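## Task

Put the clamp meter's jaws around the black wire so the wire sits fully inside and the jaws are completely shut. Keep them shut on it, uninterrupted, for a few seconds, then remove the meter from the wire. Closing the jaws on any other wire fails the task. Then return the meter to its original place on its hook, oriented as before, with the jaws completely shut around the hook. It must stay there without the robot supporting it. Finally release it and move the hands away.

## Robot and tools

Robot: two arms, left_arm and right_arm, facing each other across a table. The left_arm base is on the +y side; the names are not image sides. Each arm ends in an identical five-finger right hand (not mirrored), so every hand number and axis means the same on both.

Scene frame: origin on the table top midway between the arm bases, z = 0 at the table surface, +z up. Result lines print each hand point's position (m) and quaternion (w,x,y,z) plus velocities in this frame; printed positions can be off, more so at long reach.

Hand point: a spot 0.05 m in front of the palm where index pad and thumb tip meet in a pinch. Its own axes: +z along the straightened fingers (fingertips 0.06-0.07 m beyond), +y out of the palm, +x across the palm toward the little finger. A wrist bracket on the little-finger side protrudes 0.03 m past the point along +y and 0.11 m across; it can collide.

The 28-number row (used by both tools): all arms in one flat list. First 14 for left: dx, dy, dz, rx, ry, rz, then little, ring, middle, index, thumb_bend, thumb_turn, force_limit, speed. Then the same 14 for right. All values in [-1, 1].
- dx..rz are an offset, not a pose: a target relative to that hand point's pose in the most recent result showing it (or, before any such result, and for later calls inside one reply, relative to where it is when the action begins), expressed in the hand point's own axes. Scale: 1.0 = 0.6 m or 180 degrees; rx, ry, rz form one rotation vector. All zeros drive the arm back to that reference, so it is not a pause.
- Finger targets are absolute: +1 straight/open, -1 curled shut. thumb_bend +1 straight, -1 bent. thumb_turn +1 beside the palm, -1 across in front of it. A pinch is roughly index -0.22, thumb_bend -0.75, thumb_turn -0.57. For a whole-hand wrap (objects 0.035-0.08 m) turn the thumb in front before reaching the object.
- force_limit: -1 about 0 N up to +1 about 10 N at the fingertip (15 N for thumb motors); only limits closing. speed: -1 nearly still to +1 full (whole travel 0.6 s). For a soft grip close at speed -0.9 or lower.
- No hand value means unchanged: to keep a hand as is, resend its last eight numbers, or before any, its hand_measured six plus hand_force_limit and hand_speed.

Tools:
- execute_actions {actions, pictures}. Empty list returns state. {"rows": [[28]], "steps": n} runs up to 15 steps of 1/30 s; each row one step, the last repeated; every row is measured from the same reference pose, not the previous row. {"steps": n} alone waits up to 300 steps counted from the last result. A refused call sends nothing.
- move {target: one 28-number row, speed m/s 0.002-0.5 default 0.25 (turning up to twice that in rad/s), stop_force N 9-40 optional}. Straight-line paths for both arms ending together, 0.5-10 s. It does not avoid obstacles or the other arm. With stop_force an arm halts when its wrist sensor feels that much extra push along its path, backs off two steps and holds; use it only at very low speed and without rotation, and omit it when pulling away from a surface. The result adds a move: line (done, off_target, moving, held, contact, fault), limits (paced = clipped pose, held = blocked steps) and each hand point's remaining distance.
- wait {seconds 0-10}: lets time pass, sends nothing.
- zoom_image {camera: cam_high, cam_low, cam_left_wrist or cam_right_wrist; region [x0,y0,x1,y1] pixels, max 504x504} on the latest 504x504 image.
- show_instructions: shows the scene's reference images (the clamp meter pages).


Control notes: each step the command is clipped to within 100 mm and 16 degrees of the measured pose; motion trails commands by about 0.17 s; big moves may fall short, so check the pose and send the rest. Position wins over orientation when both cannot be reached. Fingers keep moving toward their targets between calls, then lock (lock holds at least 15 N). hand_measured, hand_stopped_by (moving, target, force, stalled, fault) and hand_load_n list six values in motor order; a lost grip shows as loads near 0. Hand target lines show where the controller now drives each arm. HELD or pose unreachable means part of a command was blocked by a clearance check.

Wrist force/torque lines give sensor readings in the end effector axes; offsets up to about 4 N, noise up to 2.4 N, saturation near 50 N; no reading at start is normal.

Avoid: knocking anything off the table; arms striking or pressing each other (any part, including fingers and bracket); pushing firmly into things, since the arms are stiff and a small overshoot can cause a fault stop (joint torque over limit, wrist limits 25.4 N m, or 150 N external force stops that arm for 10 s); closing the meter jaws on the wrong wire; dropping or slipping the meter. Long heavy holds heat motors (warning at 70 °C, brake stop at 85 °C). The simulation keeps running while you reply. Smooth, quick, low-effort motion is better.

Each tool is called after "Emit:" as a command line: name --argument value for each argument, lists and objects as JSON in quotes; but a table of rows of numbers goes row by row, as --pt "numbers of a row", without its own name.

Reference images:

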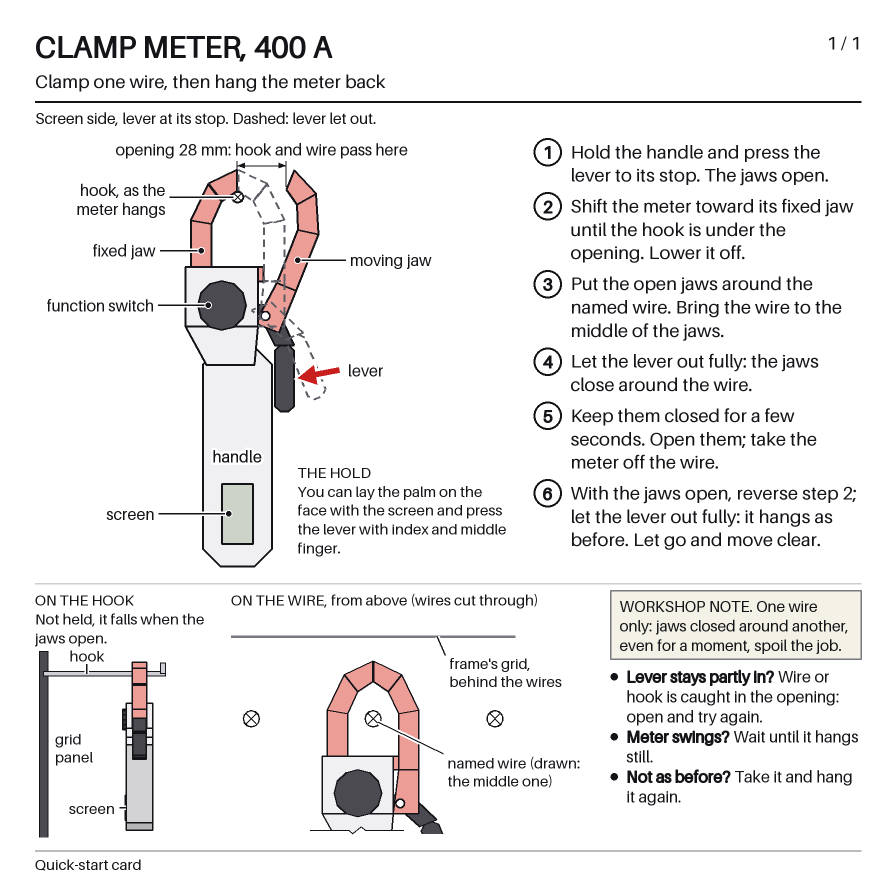

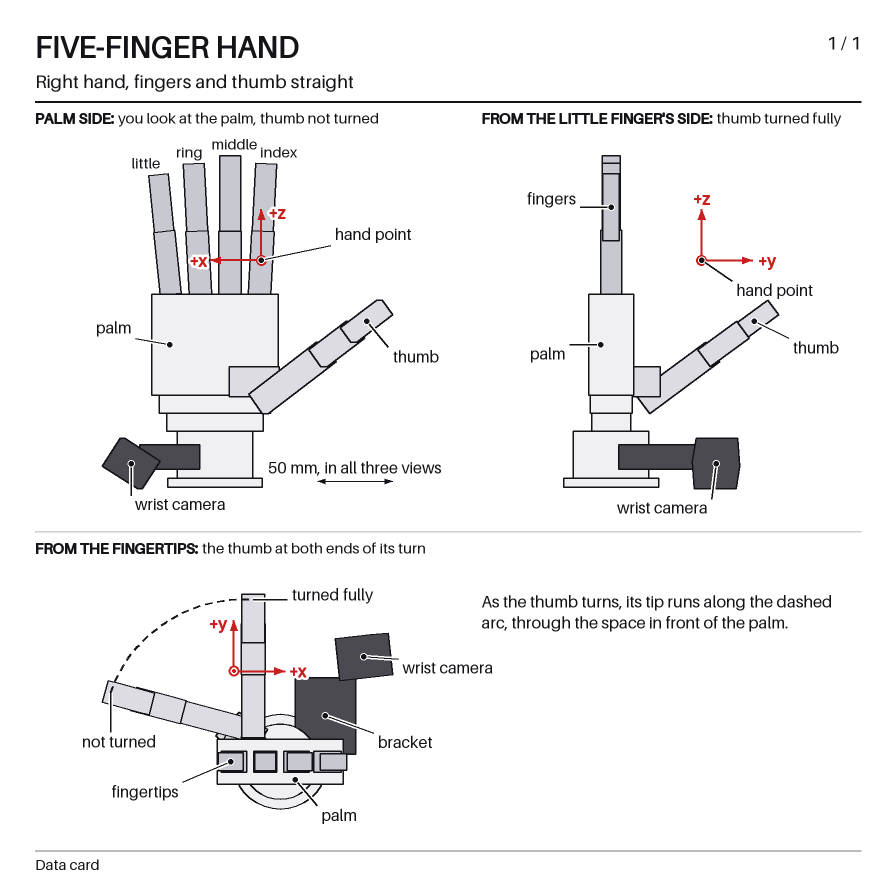

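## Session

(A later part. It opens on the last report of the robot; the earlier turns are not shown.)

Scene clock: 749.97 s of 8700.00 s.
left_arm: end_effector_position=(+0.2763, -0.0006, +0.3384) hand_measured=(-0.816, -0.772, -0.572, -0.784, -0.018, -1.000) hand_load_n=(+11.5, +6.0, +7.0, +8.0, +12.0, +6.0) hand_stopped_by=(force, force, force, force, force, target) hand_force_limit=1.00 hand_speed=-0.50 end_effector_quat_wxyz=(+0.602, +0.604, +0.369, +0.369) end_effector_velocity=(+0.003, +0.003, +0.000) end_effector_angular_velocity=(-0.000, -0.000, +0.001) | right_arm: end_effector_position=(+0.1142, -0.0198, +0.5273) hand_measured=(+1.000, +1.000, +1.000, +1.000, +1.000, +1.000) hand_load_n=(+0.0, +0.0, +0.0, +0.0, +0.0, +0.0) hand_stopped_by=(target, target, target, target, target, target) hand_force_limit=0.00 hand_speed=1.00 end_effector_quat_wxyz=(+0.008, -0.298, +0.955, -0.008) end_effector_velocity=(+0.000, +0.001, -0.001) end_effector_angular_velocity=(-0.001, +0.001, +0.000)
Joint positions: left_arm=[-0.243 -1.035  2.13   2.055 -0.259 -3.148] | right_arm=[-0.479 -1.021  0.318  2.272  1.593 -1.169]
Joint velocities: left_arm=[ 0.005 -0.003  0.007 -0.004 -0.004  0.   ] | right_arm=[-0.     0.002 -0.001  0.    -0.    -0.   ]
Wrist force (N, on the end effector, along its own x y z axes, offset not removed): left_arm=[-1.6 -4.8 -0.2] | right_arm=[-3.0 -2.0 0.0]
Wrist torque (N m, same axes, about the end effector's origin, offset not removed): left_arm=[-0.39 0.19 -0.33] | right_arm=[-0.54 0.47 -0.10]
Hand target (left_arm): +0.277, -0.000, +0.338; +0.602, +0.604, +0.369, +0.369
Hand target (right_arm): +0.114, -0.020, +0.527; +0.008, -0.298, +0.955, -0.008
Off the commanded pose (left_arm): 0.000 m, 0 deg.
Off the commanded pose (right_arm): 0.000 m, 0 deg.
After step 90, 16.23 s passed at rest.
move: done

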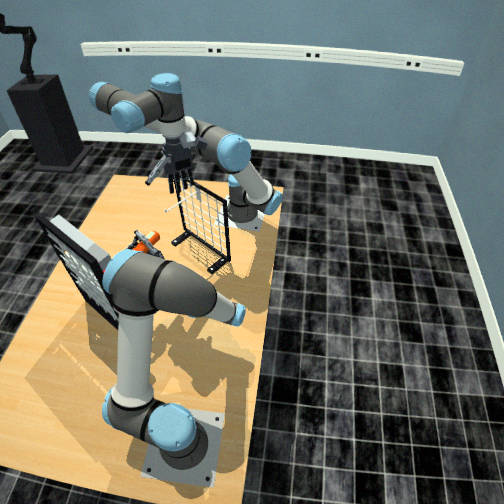

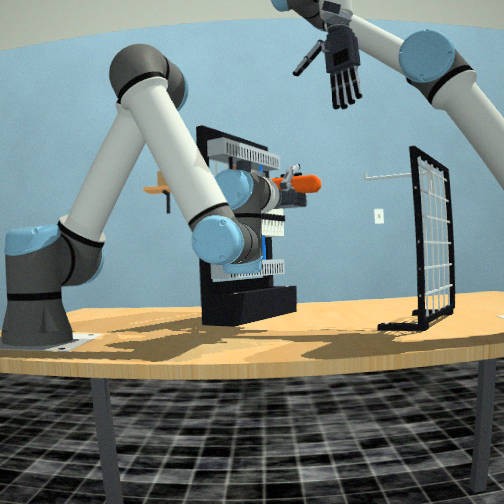

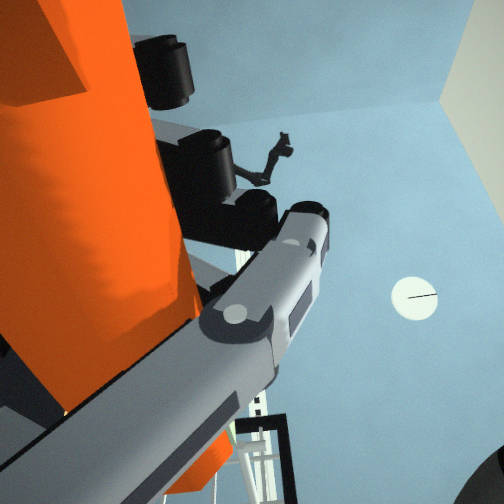

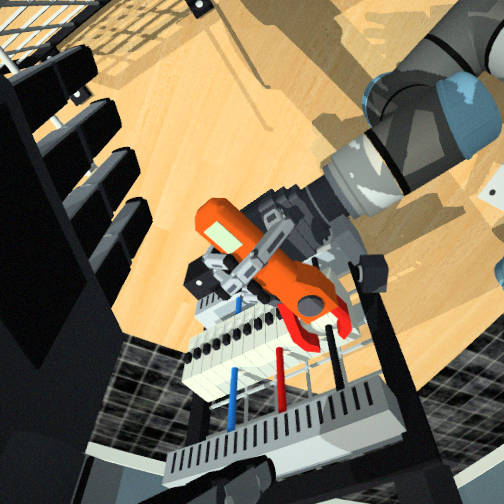

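Emit:
move --target '[0.04,0,0,0,0,0, -1,-1,-1,-1,-1,-1,1.0,-0.5, 0,0,0,0,0,0, 1,1,1,1,1,1,0,1]' --speed 0.01 --stop_force 9

Emit:
zoom_image --camera "cam_right_wrist" --region '[220, 240, 420, 440]'

Scene clock: 760.43 s of 8700.00 s.
left_arm: end_effector_position=(+0.2871, +0.0205, +0.3385) hand_measured=(-0.816, -0.772, -0.572, -0.784, -0.018, -1.000) hand_load_n=(+11.5, +6.0, +7.0, +8.0, +12.0, +6.0) hand_stopped_by=(force, force, force, force, force, target) hand_force_limit=1.00 hand_speed=-0.50 end_effector_quat_wxyz=(+0.602, +0.604, +0.369, +0.369) end_effector_velocity=(+0.001, +0.003, +0.000) end_effector_angular_velocity=(+0.000, -0.000, +0.000) | right_arm: end_effector_position=(+0.1142, -0.0198, +0.5273) hand_measured=(+1.000, +1.000, +1.000, +1.000, +1.000, +1.000) hand_load_n=(+0.0, +0.0, +0.0, +0.0, +0.0, +0.0) hand_stopped_by=(target, target, target, target, target, target) hand_force_limit=0.00 hand_speed=1.00 end_effector_quat_wxyz=(+0.008, -0.298, +0.955, -0.008) end_effector_velocity=(-0.000, -0.000, +0.001) end_effector_angular_velocity=(+0.001, -0.000, +0.000)
Joint positions: left_arm=[-0.227 -1.061  2.188  2.023 -0.275 -3.148] | right_arm=[-0.479 -1.021  0.317  2.272  1.593 -1.169]
Joint velocities: left_arm=[ 0.002 -0.004  0.007 -0.004 -0.002  0.001] | right_arm=[ 0.    -0.002  0.001 -0.    -0.     0.   ]
Wrist force (N, on the end effector, along its own x y z axes, offset not removed): left_arm=[-0.1 -5.0 0.0] | right_arm=[-3.1 -0.8 -1.0]
Wrist torque (N m, same axes, about the end effector's origin, offset not removed): left_arm=[-0.47 0.07 -0.47] | right_arm=[-0.20 0.61 -0.21]
Hand target (left_arm): +0.287, +0.021, +0.338; +0.602, +0.604, +0.369, +0.369
Hand target (right_arm): +0.114, -0.020, +0.527; +0.008, -0.298, +0.955, -0.008
Off the commanded pose (left_arm): 0.000 m, 0 deg.
Off the commanded pose (right_arm): 0.000 m, 0 deg.
After step 90, 4.87 s passed at rest.
move: done

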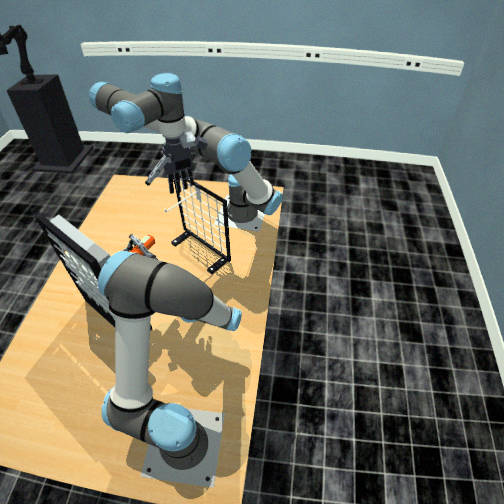

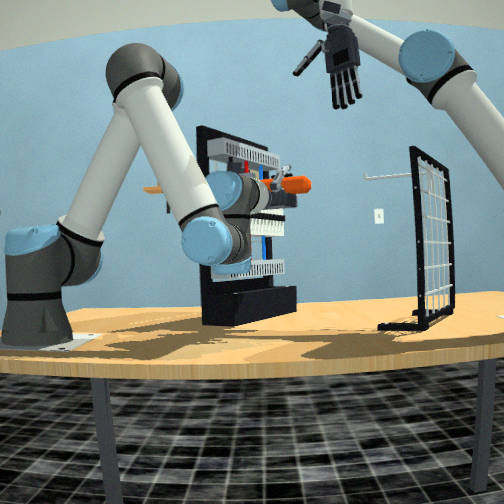

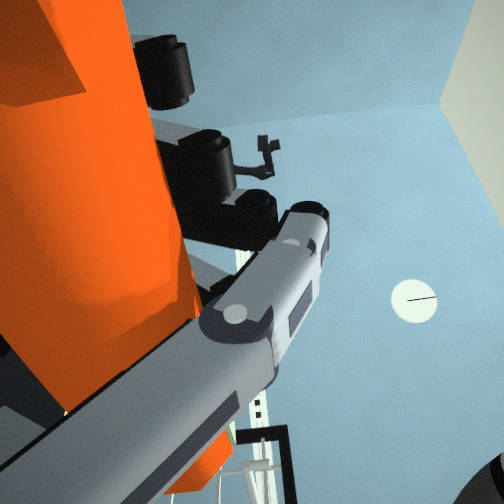

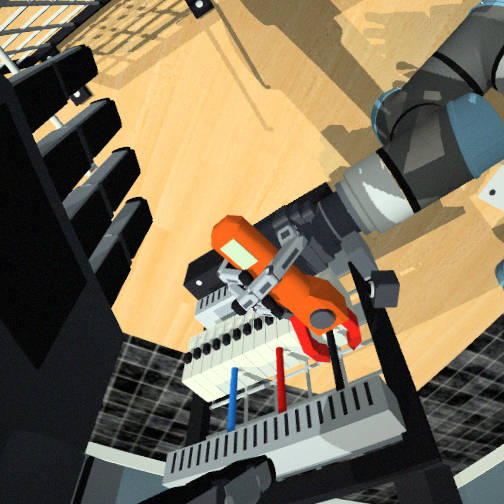

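Region (220, 240, 420, 440) of cam_right_wrist's 504x504 image, scaled by 2.520, with more detail than that image has.

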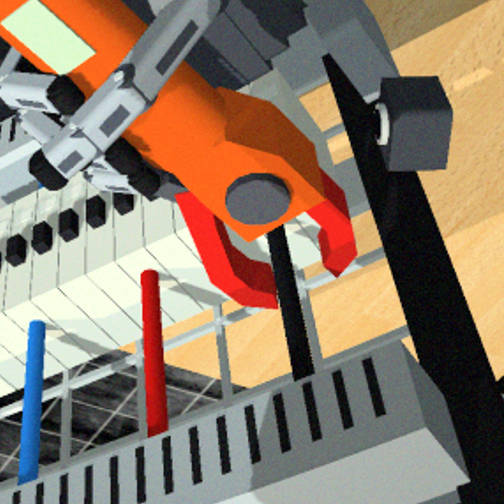

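Emit:
move --target '[0.017,0,0.003,0,0,0, -1,-1,-1,-1,-1,-1,1.0,-0.5, 0,0,0,0,0,0, 1,1,1,1,1,1,0,1]' --speed 0.008 --stop_force 9

Emit:
zoom_image --camera "cam_right_wrist" --region '[220, 240, 420, 440]'

Scene clock: 776.10 s of 8700.00 s.
left_arm: end_effector_position=(+0.2917, +0.0267, +0.3386) hand_measured=(-0.816, -0.772, -0.572, -0.784, -0.018, -1.000) hand_load_n=(+11.0, +6.0, +6.0, +8.5, +12.0, +7.5) hand_stopped_by=(force, force, force, force, force, target) hand_force_limit=1.00 hand_speed=-0.50 end_effector_quat_wxyz=(+0.602, +0.604, +0.369, +0.369) end_effector_velocity=(-0.000, -0.001, +0.001) end_effector_angular_velocity=(-0.001, +0.001, +0.005) | right_arm: end_effector_position=(+0.1142, -0.0198, +0.5273) hand_measured=(+1.000, +1.000, +1.000, +1.000, +1.000, +1.000) hand_load_n=(+0.0, +0.0, +0.0, +0.0, +0.0, +0.0) hand_stopped_by=(target, target, target, target, target, target) hand_force_limit=0.00 hand_speed=1.00 end_effector_quat_wxyz=(+0.008, -0.298, +0.955, -0.008) end_effector_velocity=(-0.000, -0.000, +0.000) end_effector_angular_velocity=(-0.000, +0.000, +0.000)
Joint positions: left_arm=[-0.218 -1.068  2.204  2.014 -0.284 -3.147] | right_arm=[-0.479 -1.021  0.317  2.272  1.593 -1.169]
Joint velocities: left_arm=[-0.002  0.002 -0.006  0.005  0.006 -0.001] | right_arm=[ 0. -0.  0. -0. -0. -0.]
Wrist force (N, on the end effector, along its own x y z axes, offset not removed): left_arm=[-24.0 -5.8 4.0] | right_arm=[-3.5 -2.4 -0.3]
Wrist torque (N m, same axes, about the end effector's origin, offset not removed): left_arm=[-0.69 0.55 -1.72] | right_arm=[-0.51 0.65 -0.22]
Hand target (left_arm): +0.291, +0.026, +0.338; +0.602, +0.604, +0.369, +0.369
Hand target (right_arm): +0.114, -0.020, +0.527; +0.008, -0.298, +0.955, -0.008
Off the commanded pose (left_arm): 0.003 m, 0 deg.
Off the commanded pose (right_arm): 0.000 m, 0 deg.
After step 90, 11.37 s passed at rest.
move: contact (left_arm)

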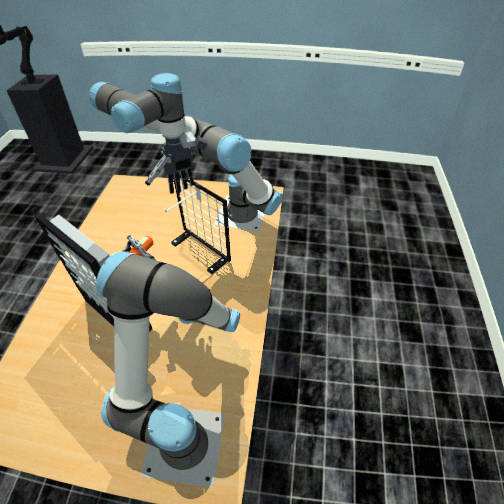

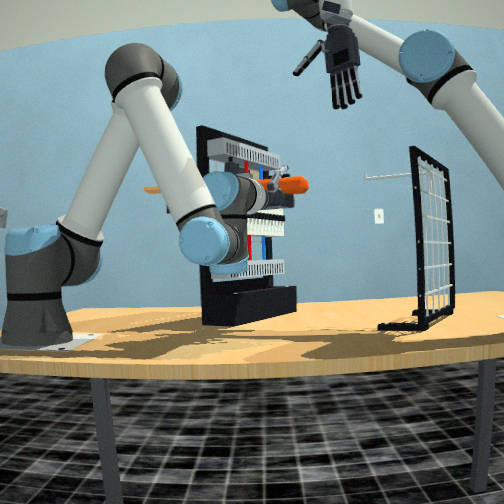

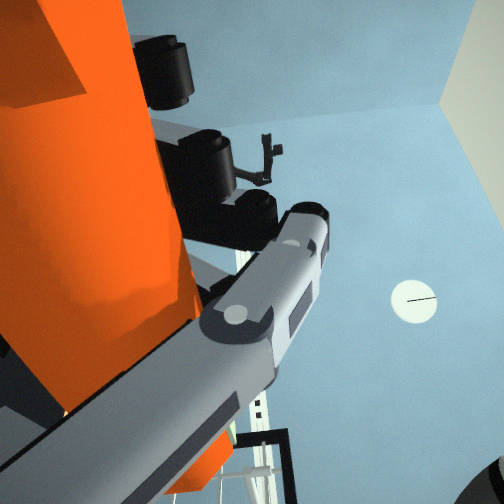

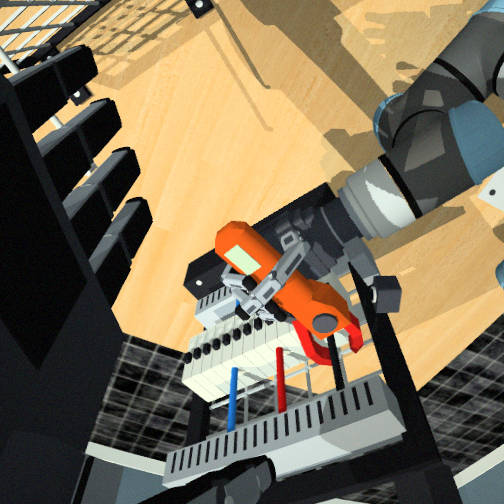

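Region (220, 240, 420, 440) of cam_right_wrist's 504x504 image, scaled by 2.520, with more detail than that image has.

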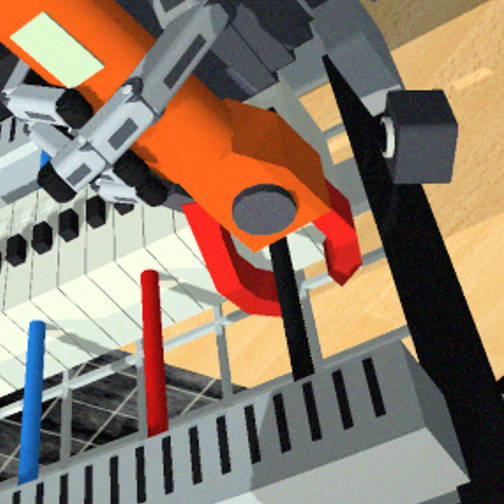

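Emit:
move --target '[-0.012,0,0,0,0,0, -1,-1,-1,-1,-1,-1,1.0,-0.5, 0,0,0,0,0,0, 1,1,1,1,1,1,0,1]' --speed 0.01

Emit:
execute_actions --actions '[{"rows": [[0,0,0,0,0,0, 0.7,0.7,-1,-1,-1,-1,1.0,-0.6, 0,0,0,0,0,0, 1,1,1,1,1,1,0,1]], "steps": 15}]' --pictures false

Emit:
wait --seconds 2.5

Emit:
zoom_image --camera "cam_right_wrist" --region '[170, 190, 420, 440]'

Scene clock: 789.37 s of 8700.00 s.
left_arm: end_effector_position=(+0.2885, +0.0205, +0.3386) hand_measured=(-0.816, -0.772, -0.572, -0.784, -0.018, -1.000) hand_load_n=(+11.0, +6.0, +6.0, +8.5, +12.0, +7.5) hand_stopped_by=(force, force, force, force, force, target) hand_force_limit=1.00 hand_speed=-0.50 end_effector_quat_wxyz=(+0.602, +0.604, +0.369, +0.369) end_effector_velocity=(-0.001, -0.002, +0.000) end_effector_angular_velocity=(-0.001, +0.000, +0.001) | right_arm: end_effector_position=(+0.1142, -0.0198, +0.5273) hand_measured=(+1.000, +1.000, +1.000, +1.000, +1.000, +1.000) hand_load_n=(+0.0, +0.0, +0.0, +0.0, +0.0, +0.0) hand_stopped_by=(target, target, target, target, target, target) hand_force_limit=0.00 hand_speed=1.00 end_effector_quat_wxyz=(+0.008, -0.298, +0.955, -0.008) end_effector_velocity=(+0.000, +0.001, -0.001) end_effector_angular_velocity=(-0.000, +0.001, -0.000)
Joint positions: left_arm=[-0.223 -1.061  2.187  2.023 -0.279 -3.147] | right_arm=[-0.479 -1.021  0.317  2.272  1.593 -1.169]
Joint velocities: left_arm=[-0.001  0.002 -0.006  0.004  0.002 -0.001] | right_arm=[ 0.     0.002 -0.001  0.    -0.001  0.   ]
Wrist force (N, on the end effector, along its own x y z axes, offset not removed): left_arm=[-0.4 -5.7 -2.1] | right_arm=[-3.0 0.5 0.0]
Wrist torque (N m, same axes, about the end effector's origin, offset not removed): left_arm=[-0.42 -0.02 -0.43] | right_arm=[-0.09 0.61 -0.10]
Hand target (left_arm): +0.288, +0.020, +0.339; +0.602, +0.604, +0.369, +0.369
Hand target (right_arm): +0.114, -0.020, +0.527; +0.008, -0.298, +0.955, -0.008
Off the commanded pose (left_arm): 0.000 m, 0 deg.
Off the commanded pose (right_arm): 0.000 m, 0 deg.
After step 90, 9.37 s passed at rest.
move: done

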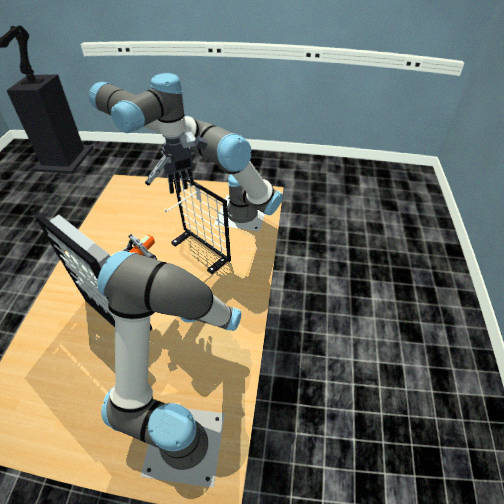

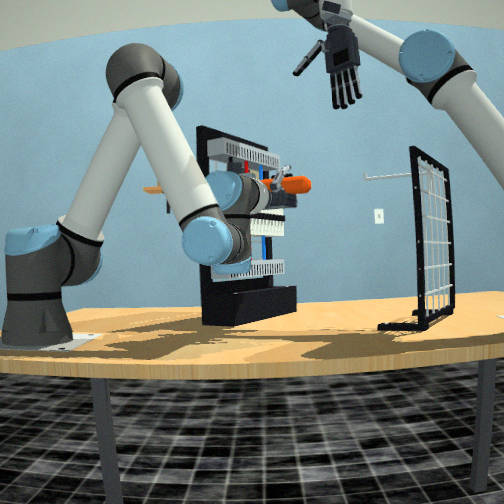

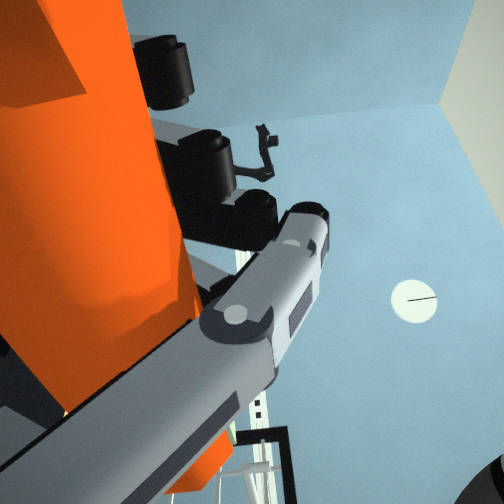

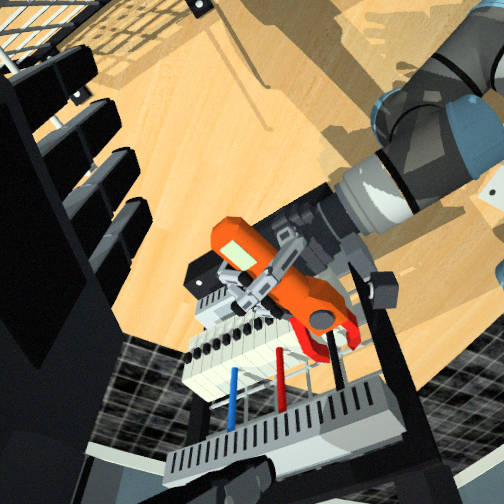

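Scene clock: 789.87 s of 8700.00 s.
left_arm: end_effector_position=(+0.2885, +0.0205, +0.3386) hand_measured=(-0.552, -0.508, -0.572, -0.784, -0.018, -1.000) hand_load_n=(+0.0, +2.5, +6.5, +6.5, +12.0, +4.5) hand_stopped_by=(moving, moving, force, force, force, target) hand_force_limit=1.00 hand_speed=-0.60 end_effector_quat_wxyz=(+0.602, +0.604, +0.369, +0.369) end_effector_velocity=(+0.000, +0.000, +0.000) end_effector_angular_velocity=(+0.000, -0.000, +0.000) | right_arm: end_effector_position=(+0.1142, -0.0198, +0.5273) hand_measured=(+1.000, +1.000, +1.000, +1.000, +1.000, +1.000) hand_load_n=(+0.0, +0.0, +0.0, +0.0, +0.0, +0.0) hand_stopped_by=(target, target, target, target, target, target) hand_force_limit=0.00 hand_speed=1.00 end_effector_quat_wxyz=(+0.008, -0.298, +0.955, -0.008) end_effector_velocity=(-0.001, -0.001, +0.001) end_effector_angular_velocity=(+0.003, -0.001, +0.000)
Joint positions: left_arm=[-0.223 -1.061  2.187  2.023 -0.279 -3.147] | right_arm=[-0.479 -1.021  0.317  2.272  1.593 -1.169]
Joint velocities: left_arm=[ 0.001 -0.    -0.    -0.    -0.001  0.001] | right_arm=[-0.    -0.002 -0.    -0.    -0.    -0.   ]
Wrist force (N, on the end effector, along its own x y z axes, offset not removed): left_arm=[-0.4 -6.0 0.5] | right_arm=[-3.4 -0.8 0.7]
Wrist torque (N m, same axes, about the end effector's origin, offset not removed): left_arm=[-0.49 0.03 -0.50] | right_arm=[-0.26 0.58 -0.15]
Hand target (left_arm): +0.289, +0.021, +0.339; +0.602, +0.604, +0.369, +0.369
Hand target (right_arm): +0.114, -0.020, +0.527; +0.008, -0.298, +0.955, -0.008
Off the commanded pose (left_arm): 0.000 m, 0 deg.
Off the commanded pose (right_arm): 0.000 m, 0 deg.
Steps of this call (steps 1 to 15: all 15 steps of this action). Readings (end_effector_position | what the end effector reports):
1: left_arm (+0.2885, +0.0205, +0.3386) | right_arm (+0.1142, -0.0198, +0.5273) | left_arm hand_measured=(-0.816, -0.772, -0.572, -0.784, -0.018, -1.000) hand_load_n=(+11.0, +6.0, +6.0, +8.5, +12.0, +7.5) hand_stopped_by=(moving, moving, force, force, force, target) hand_force_limit=1.00 hand_speed=-0.60 | right_arm hand_measured=(+1.000, +1.000, +1.000, +1.000, +1.000, +1.000) hand_load_n=(+0.0, +0.0, +0.0, +0.0, +0.0, +0.0) hand_stopped_by=(target, target, target, target, target, target) hand_force_limit=0.00 hand_speed=1.00
2: left_arm (+0.2885, +0.0204, +0.3386) | right_arm (+0.1142, -0.0198, +0.5273) | left_arm hand_measured=(-0.816, -0.772, -0.572, -0.784, -0.018, -1.000) hand_load_n=(+11.0, +6.0, +6.0, +8.5, +12.0, +7.5) hand_stopped_by=(moving, moving, force, force, force, target) hand_force_limit=1.00 hand_speed=-0.60 | right_arm hand_measured=(+1.000, +1.000, +1.000, +1.000, +1.000, +1.000) hand_load_n=(+0.0, +0.0, +0.0, +0.0, +0.0, +0.0) hand_stopped_by=(target, target, target, target, target, target) hand_force_limit=0.00 hand_speed=1.00
4: left_arm (+0.2885, +0.0204, +0.3386) | right_arm (+0.1142, -0.0198, +0.5273) | left_arm hand_measured=(-0.796, -0.752, -0.572, -0.784, -0.018, -1.000) hand_load_n=(+8.0, +4.5, +6.0, +8.5, +12.0, +7.5) hand_stopped_by=(moving, moving, force, force, force, target) hand_force_limit=1.00 hand_speed=-0.60 | right_arm hand_measured=(+1.000, +1.000, +1.000, +1.000, +1.000, +1.000) hand_load_n=(+0.0, +0.0, +0.0, +0.0, +0.0, +0.0) hand_stopped_by=(target, target, target, target, target, target) hand_force_limit=0.00 hand_speed=1.00
8: left_arm (+0.2885, +0.0204, +0.3386) | right_arm (+0.1142, -0.0198, +0.5273) | left_arm hand_measured=(-0.708, -0.662, -0.572, -0.784, -0.018, -1.000) hand_load_n=(+0.0, +3.0, +6.5, +6.5, +12.0, +4.5) hand_stopped_by=(moving, moving, force, force, force, target) hand_force_limit=1.00 hand_speed=-0.60 | right_arm hand_measured=(+1.000, +1.000, +1.000, +1.000, +1.000, +1.000) hand_load_n=(+0.0, +0.0, +0.0, +0.0, +0.0, +0.0) hand_stopped_by=(target, target, target, target, target, target) hand_force_limit=0.00 hand_speed=1.00
15: the state above

Scene clock: 792.37 s of 8700.00 s.
left_arm: end_effector_position=(+0.2885, +0.0205, +0.3386) hand_measured=(+0.700, +0.700, -0.572, -0.784, -0.018, -1.000) hand_load_n=(+0.0, +0.0, +7.5, +6.0, +11.5, +2.0) hand_stopped_by=(target, target, force, force, force, target) hand_force_limit=1.00 hand_speed=-0.60 end_effector_quat_wxyz=(+0.602, +0.604, +0.369, +0.369) end_effector_velocity=(-0.000, -0.000, -0.000) end_effector_angular_velocity=(+0.002, -0.001, -0.001) | right_arm: end_effector_position=(+0.1142, -0.0198, +0.5273) hand_measured=(+1.000, +1.000, +1.000, +1.000, +1.000, +1.000) hand_load_n=(+0.0, +0.0, +0.0, +0.0, +0.0, +0.0) hand_stopped_by=(target, target, target, target, target, target) hand_force_limit=0.00 hand_speed=1.00 end_effector_quat_wxyz=(+0.008, -0.298, +0.955, -0.008) end_effector_velocity=(+0.000, +0.000, -0.000) end_effector_angular_velocity=(-0.001, -0.000, -0.000)
Joint positions: left_arm=[-0.223 -1.061  2.187  2.023 -0.279 -3.147] | right_arm=[-0.479 -1.021  0.317  2.272  1.593 -1.169]
Joint velocities: left_arm=[-0.     0.001  0.     0.    -0.     0.001] | right_arm=[ 0.     0.001  0.    -0.     0.001  0.   ]
Wrist force (N, on the end effector, along its own x y z axes, offset not removed): left_arm=[-0.9 -4.0 -2.4] | right_arm=[-1.5 -0.9 -1.1]
Wrist torque (N m, same axes, about the end effector's origin, offset not removed): left_arm=[-0.23 0.22 -0.46] | right_arm=[-0.20 0.41 0.02]
Hand target (left_arm): +0.289, +0.021, +0.339; +0.602, +0.604, +0.369, +0.369
Hand target (right_arm): +0.114, -0.020, +0.527; +0.008, -0.298, +0.955, -0.008
Off the commanded pose (left_arm): 0.000 m, 0 deg.
Off the commanded pose (right_arm): 0.000 m, 0 deg.
Steps of this call (steps 1 to 75: nothing new was sent). Readings (end_effector_position | what the end effector reports):
1: left_arm (+0.2885, +0.0205, +0.3386) | right_arm (+0.1142, -0.0198, +0.5273) | left_arm hand_measured=(-0.530, -0.486, -0.572, -0.784, -0.018, -1.000) hand_load_n=(+0.0, +2.0, +6.5, +6.5, +12.0, +4.5) hand_stopped_by=(moving, moving, force, force, force, target) hand_force_limit=1.00 hand_speed=-0.60 | right_arm hand_measured=(+1.000, +1.000, +1.000, +1.000, +1.000, +1.000) hand_load_n=(+0.0, +0.0, +0.0, +0.0, +0.0, +0.0) hand_stopped_by=(target, target, target, target, target, target) hand_force_limit=0.00 hand_speed=1.00
2: left_arm (+0.2885, +0.0205, +0.3386) | right_arm (+0.1142, -0.0198, +0.5273) | left_arm hand_measured=(-0.508, -0.462, -0.572, -0.784, -0.018, -1.000) hand_load_n=(+0.0, +2.0, +6.5, +6.5, +12.0, +4.5) hand_stopped_by=(moving, moving, force, force, force, target) hand_force_limit=1.00 hand_speed=-0.60 | right_arm hand_measured=(+1.000, +1.000, +1.000, +1.000, +1.000, +1.000) hand_load_n=(+0.0, +0.0, +0.0, +0.0, +0.0, +0.0) hand_stopped_by=(target, target, target, target, target, target) hand_force_limit=0.00 hand_speed=1.00
4: left_arm (+0.2885, +0.0205, +0.3386) | right_arm (+0.1142, -0.0198, +0.5273) | left_arm hand_measured=(-0.464, -0.418, -0.572, -0.784, -0.018, -1.000) hand_load_n=(+0.0, +2.0, +6.5, +6.5, +12.0, +4.0) hand_stopped_by=(moving, moving, force, force, force, target) hand_force_limit=1.00 hand_speed=-0.60 | right_arm hand_measured=(+1.000, +1.000, +1.000, +1.000, +1.000, +1.000) hand_load_n=(+0.0, +0.0, +0.0, +0.0, +0.0, +0.0) hand_stopped_by=(target, target, target, target, target, target) hand_force_limit=0.00 hand_speed=1.00
8: left_arm (+0.2885, +0.0205, +0.3385) | right_arm (+0.1142, -0.0198, +0.5273) | left_arm hand_measured=(-0.374, -0.330, -0.572, -0.784, -0.018, -1.000) hand_load_n=(+0.0, +1.5, +7.0, +6.5, +11.5, +3.0) hand_stopped_by=(moving, moving, force, force, force, target) hand_force_limit=1.00 hand_speed=-0.60 | right_arm hand_measured=(+1.000, +1.000, +1.000, +1.000, +1.000, +1.000) hand_load_n=(+0.0, +0.0, +0.0, +0.0, +0.0, +0.0) hand_stopped_by=(target, target, target, target, target, target) hand_force_limit=0.00 hand_speed=1.00
75: the state above

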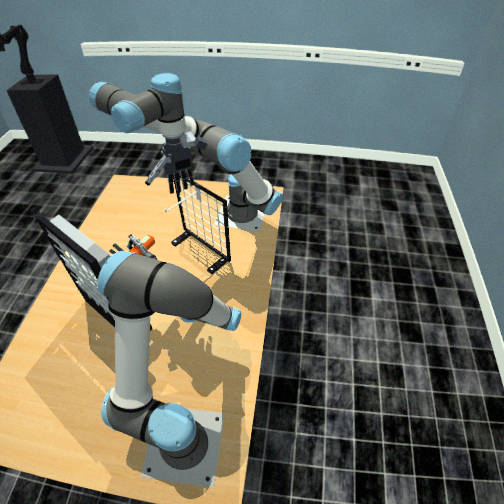

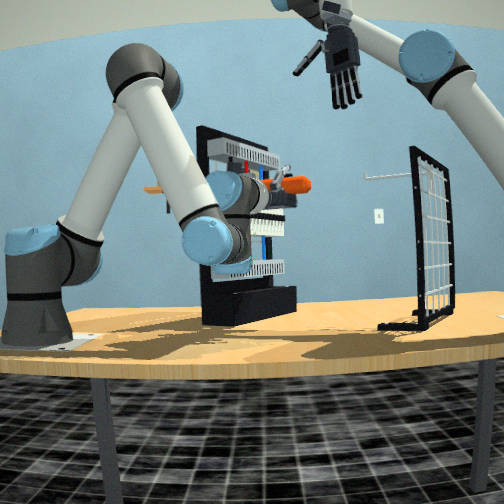

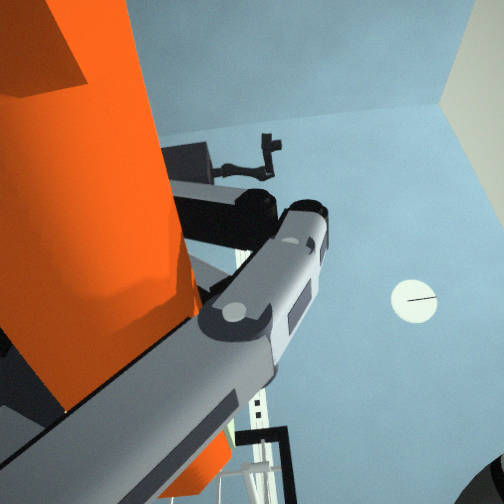

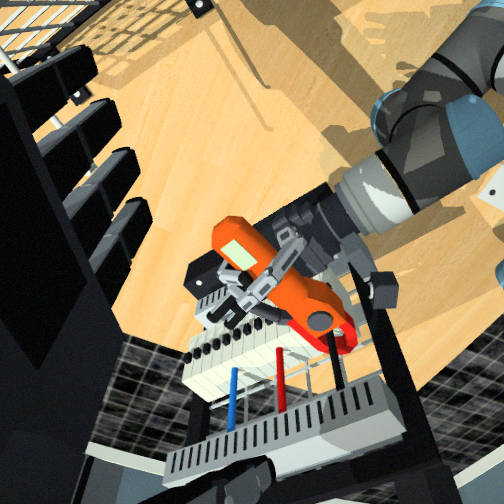

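Region (170, 190, 420, 440) of cam_right_wrist's 504x504 image, scaled by 2.016, with more detail than that image has.

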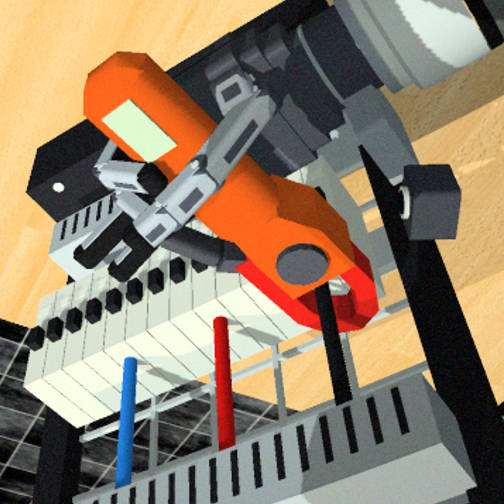

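Emit:
zoom_image --camera "cam_right_wrist" --region '[270, 290, 370, 390]'

Region (270, 290, 370, 390) of cam_right_wrist's 504x504 image, scaled by 5.040, with more detail than that image has.

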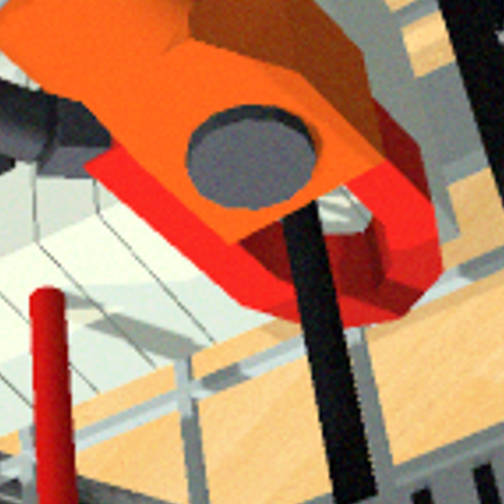

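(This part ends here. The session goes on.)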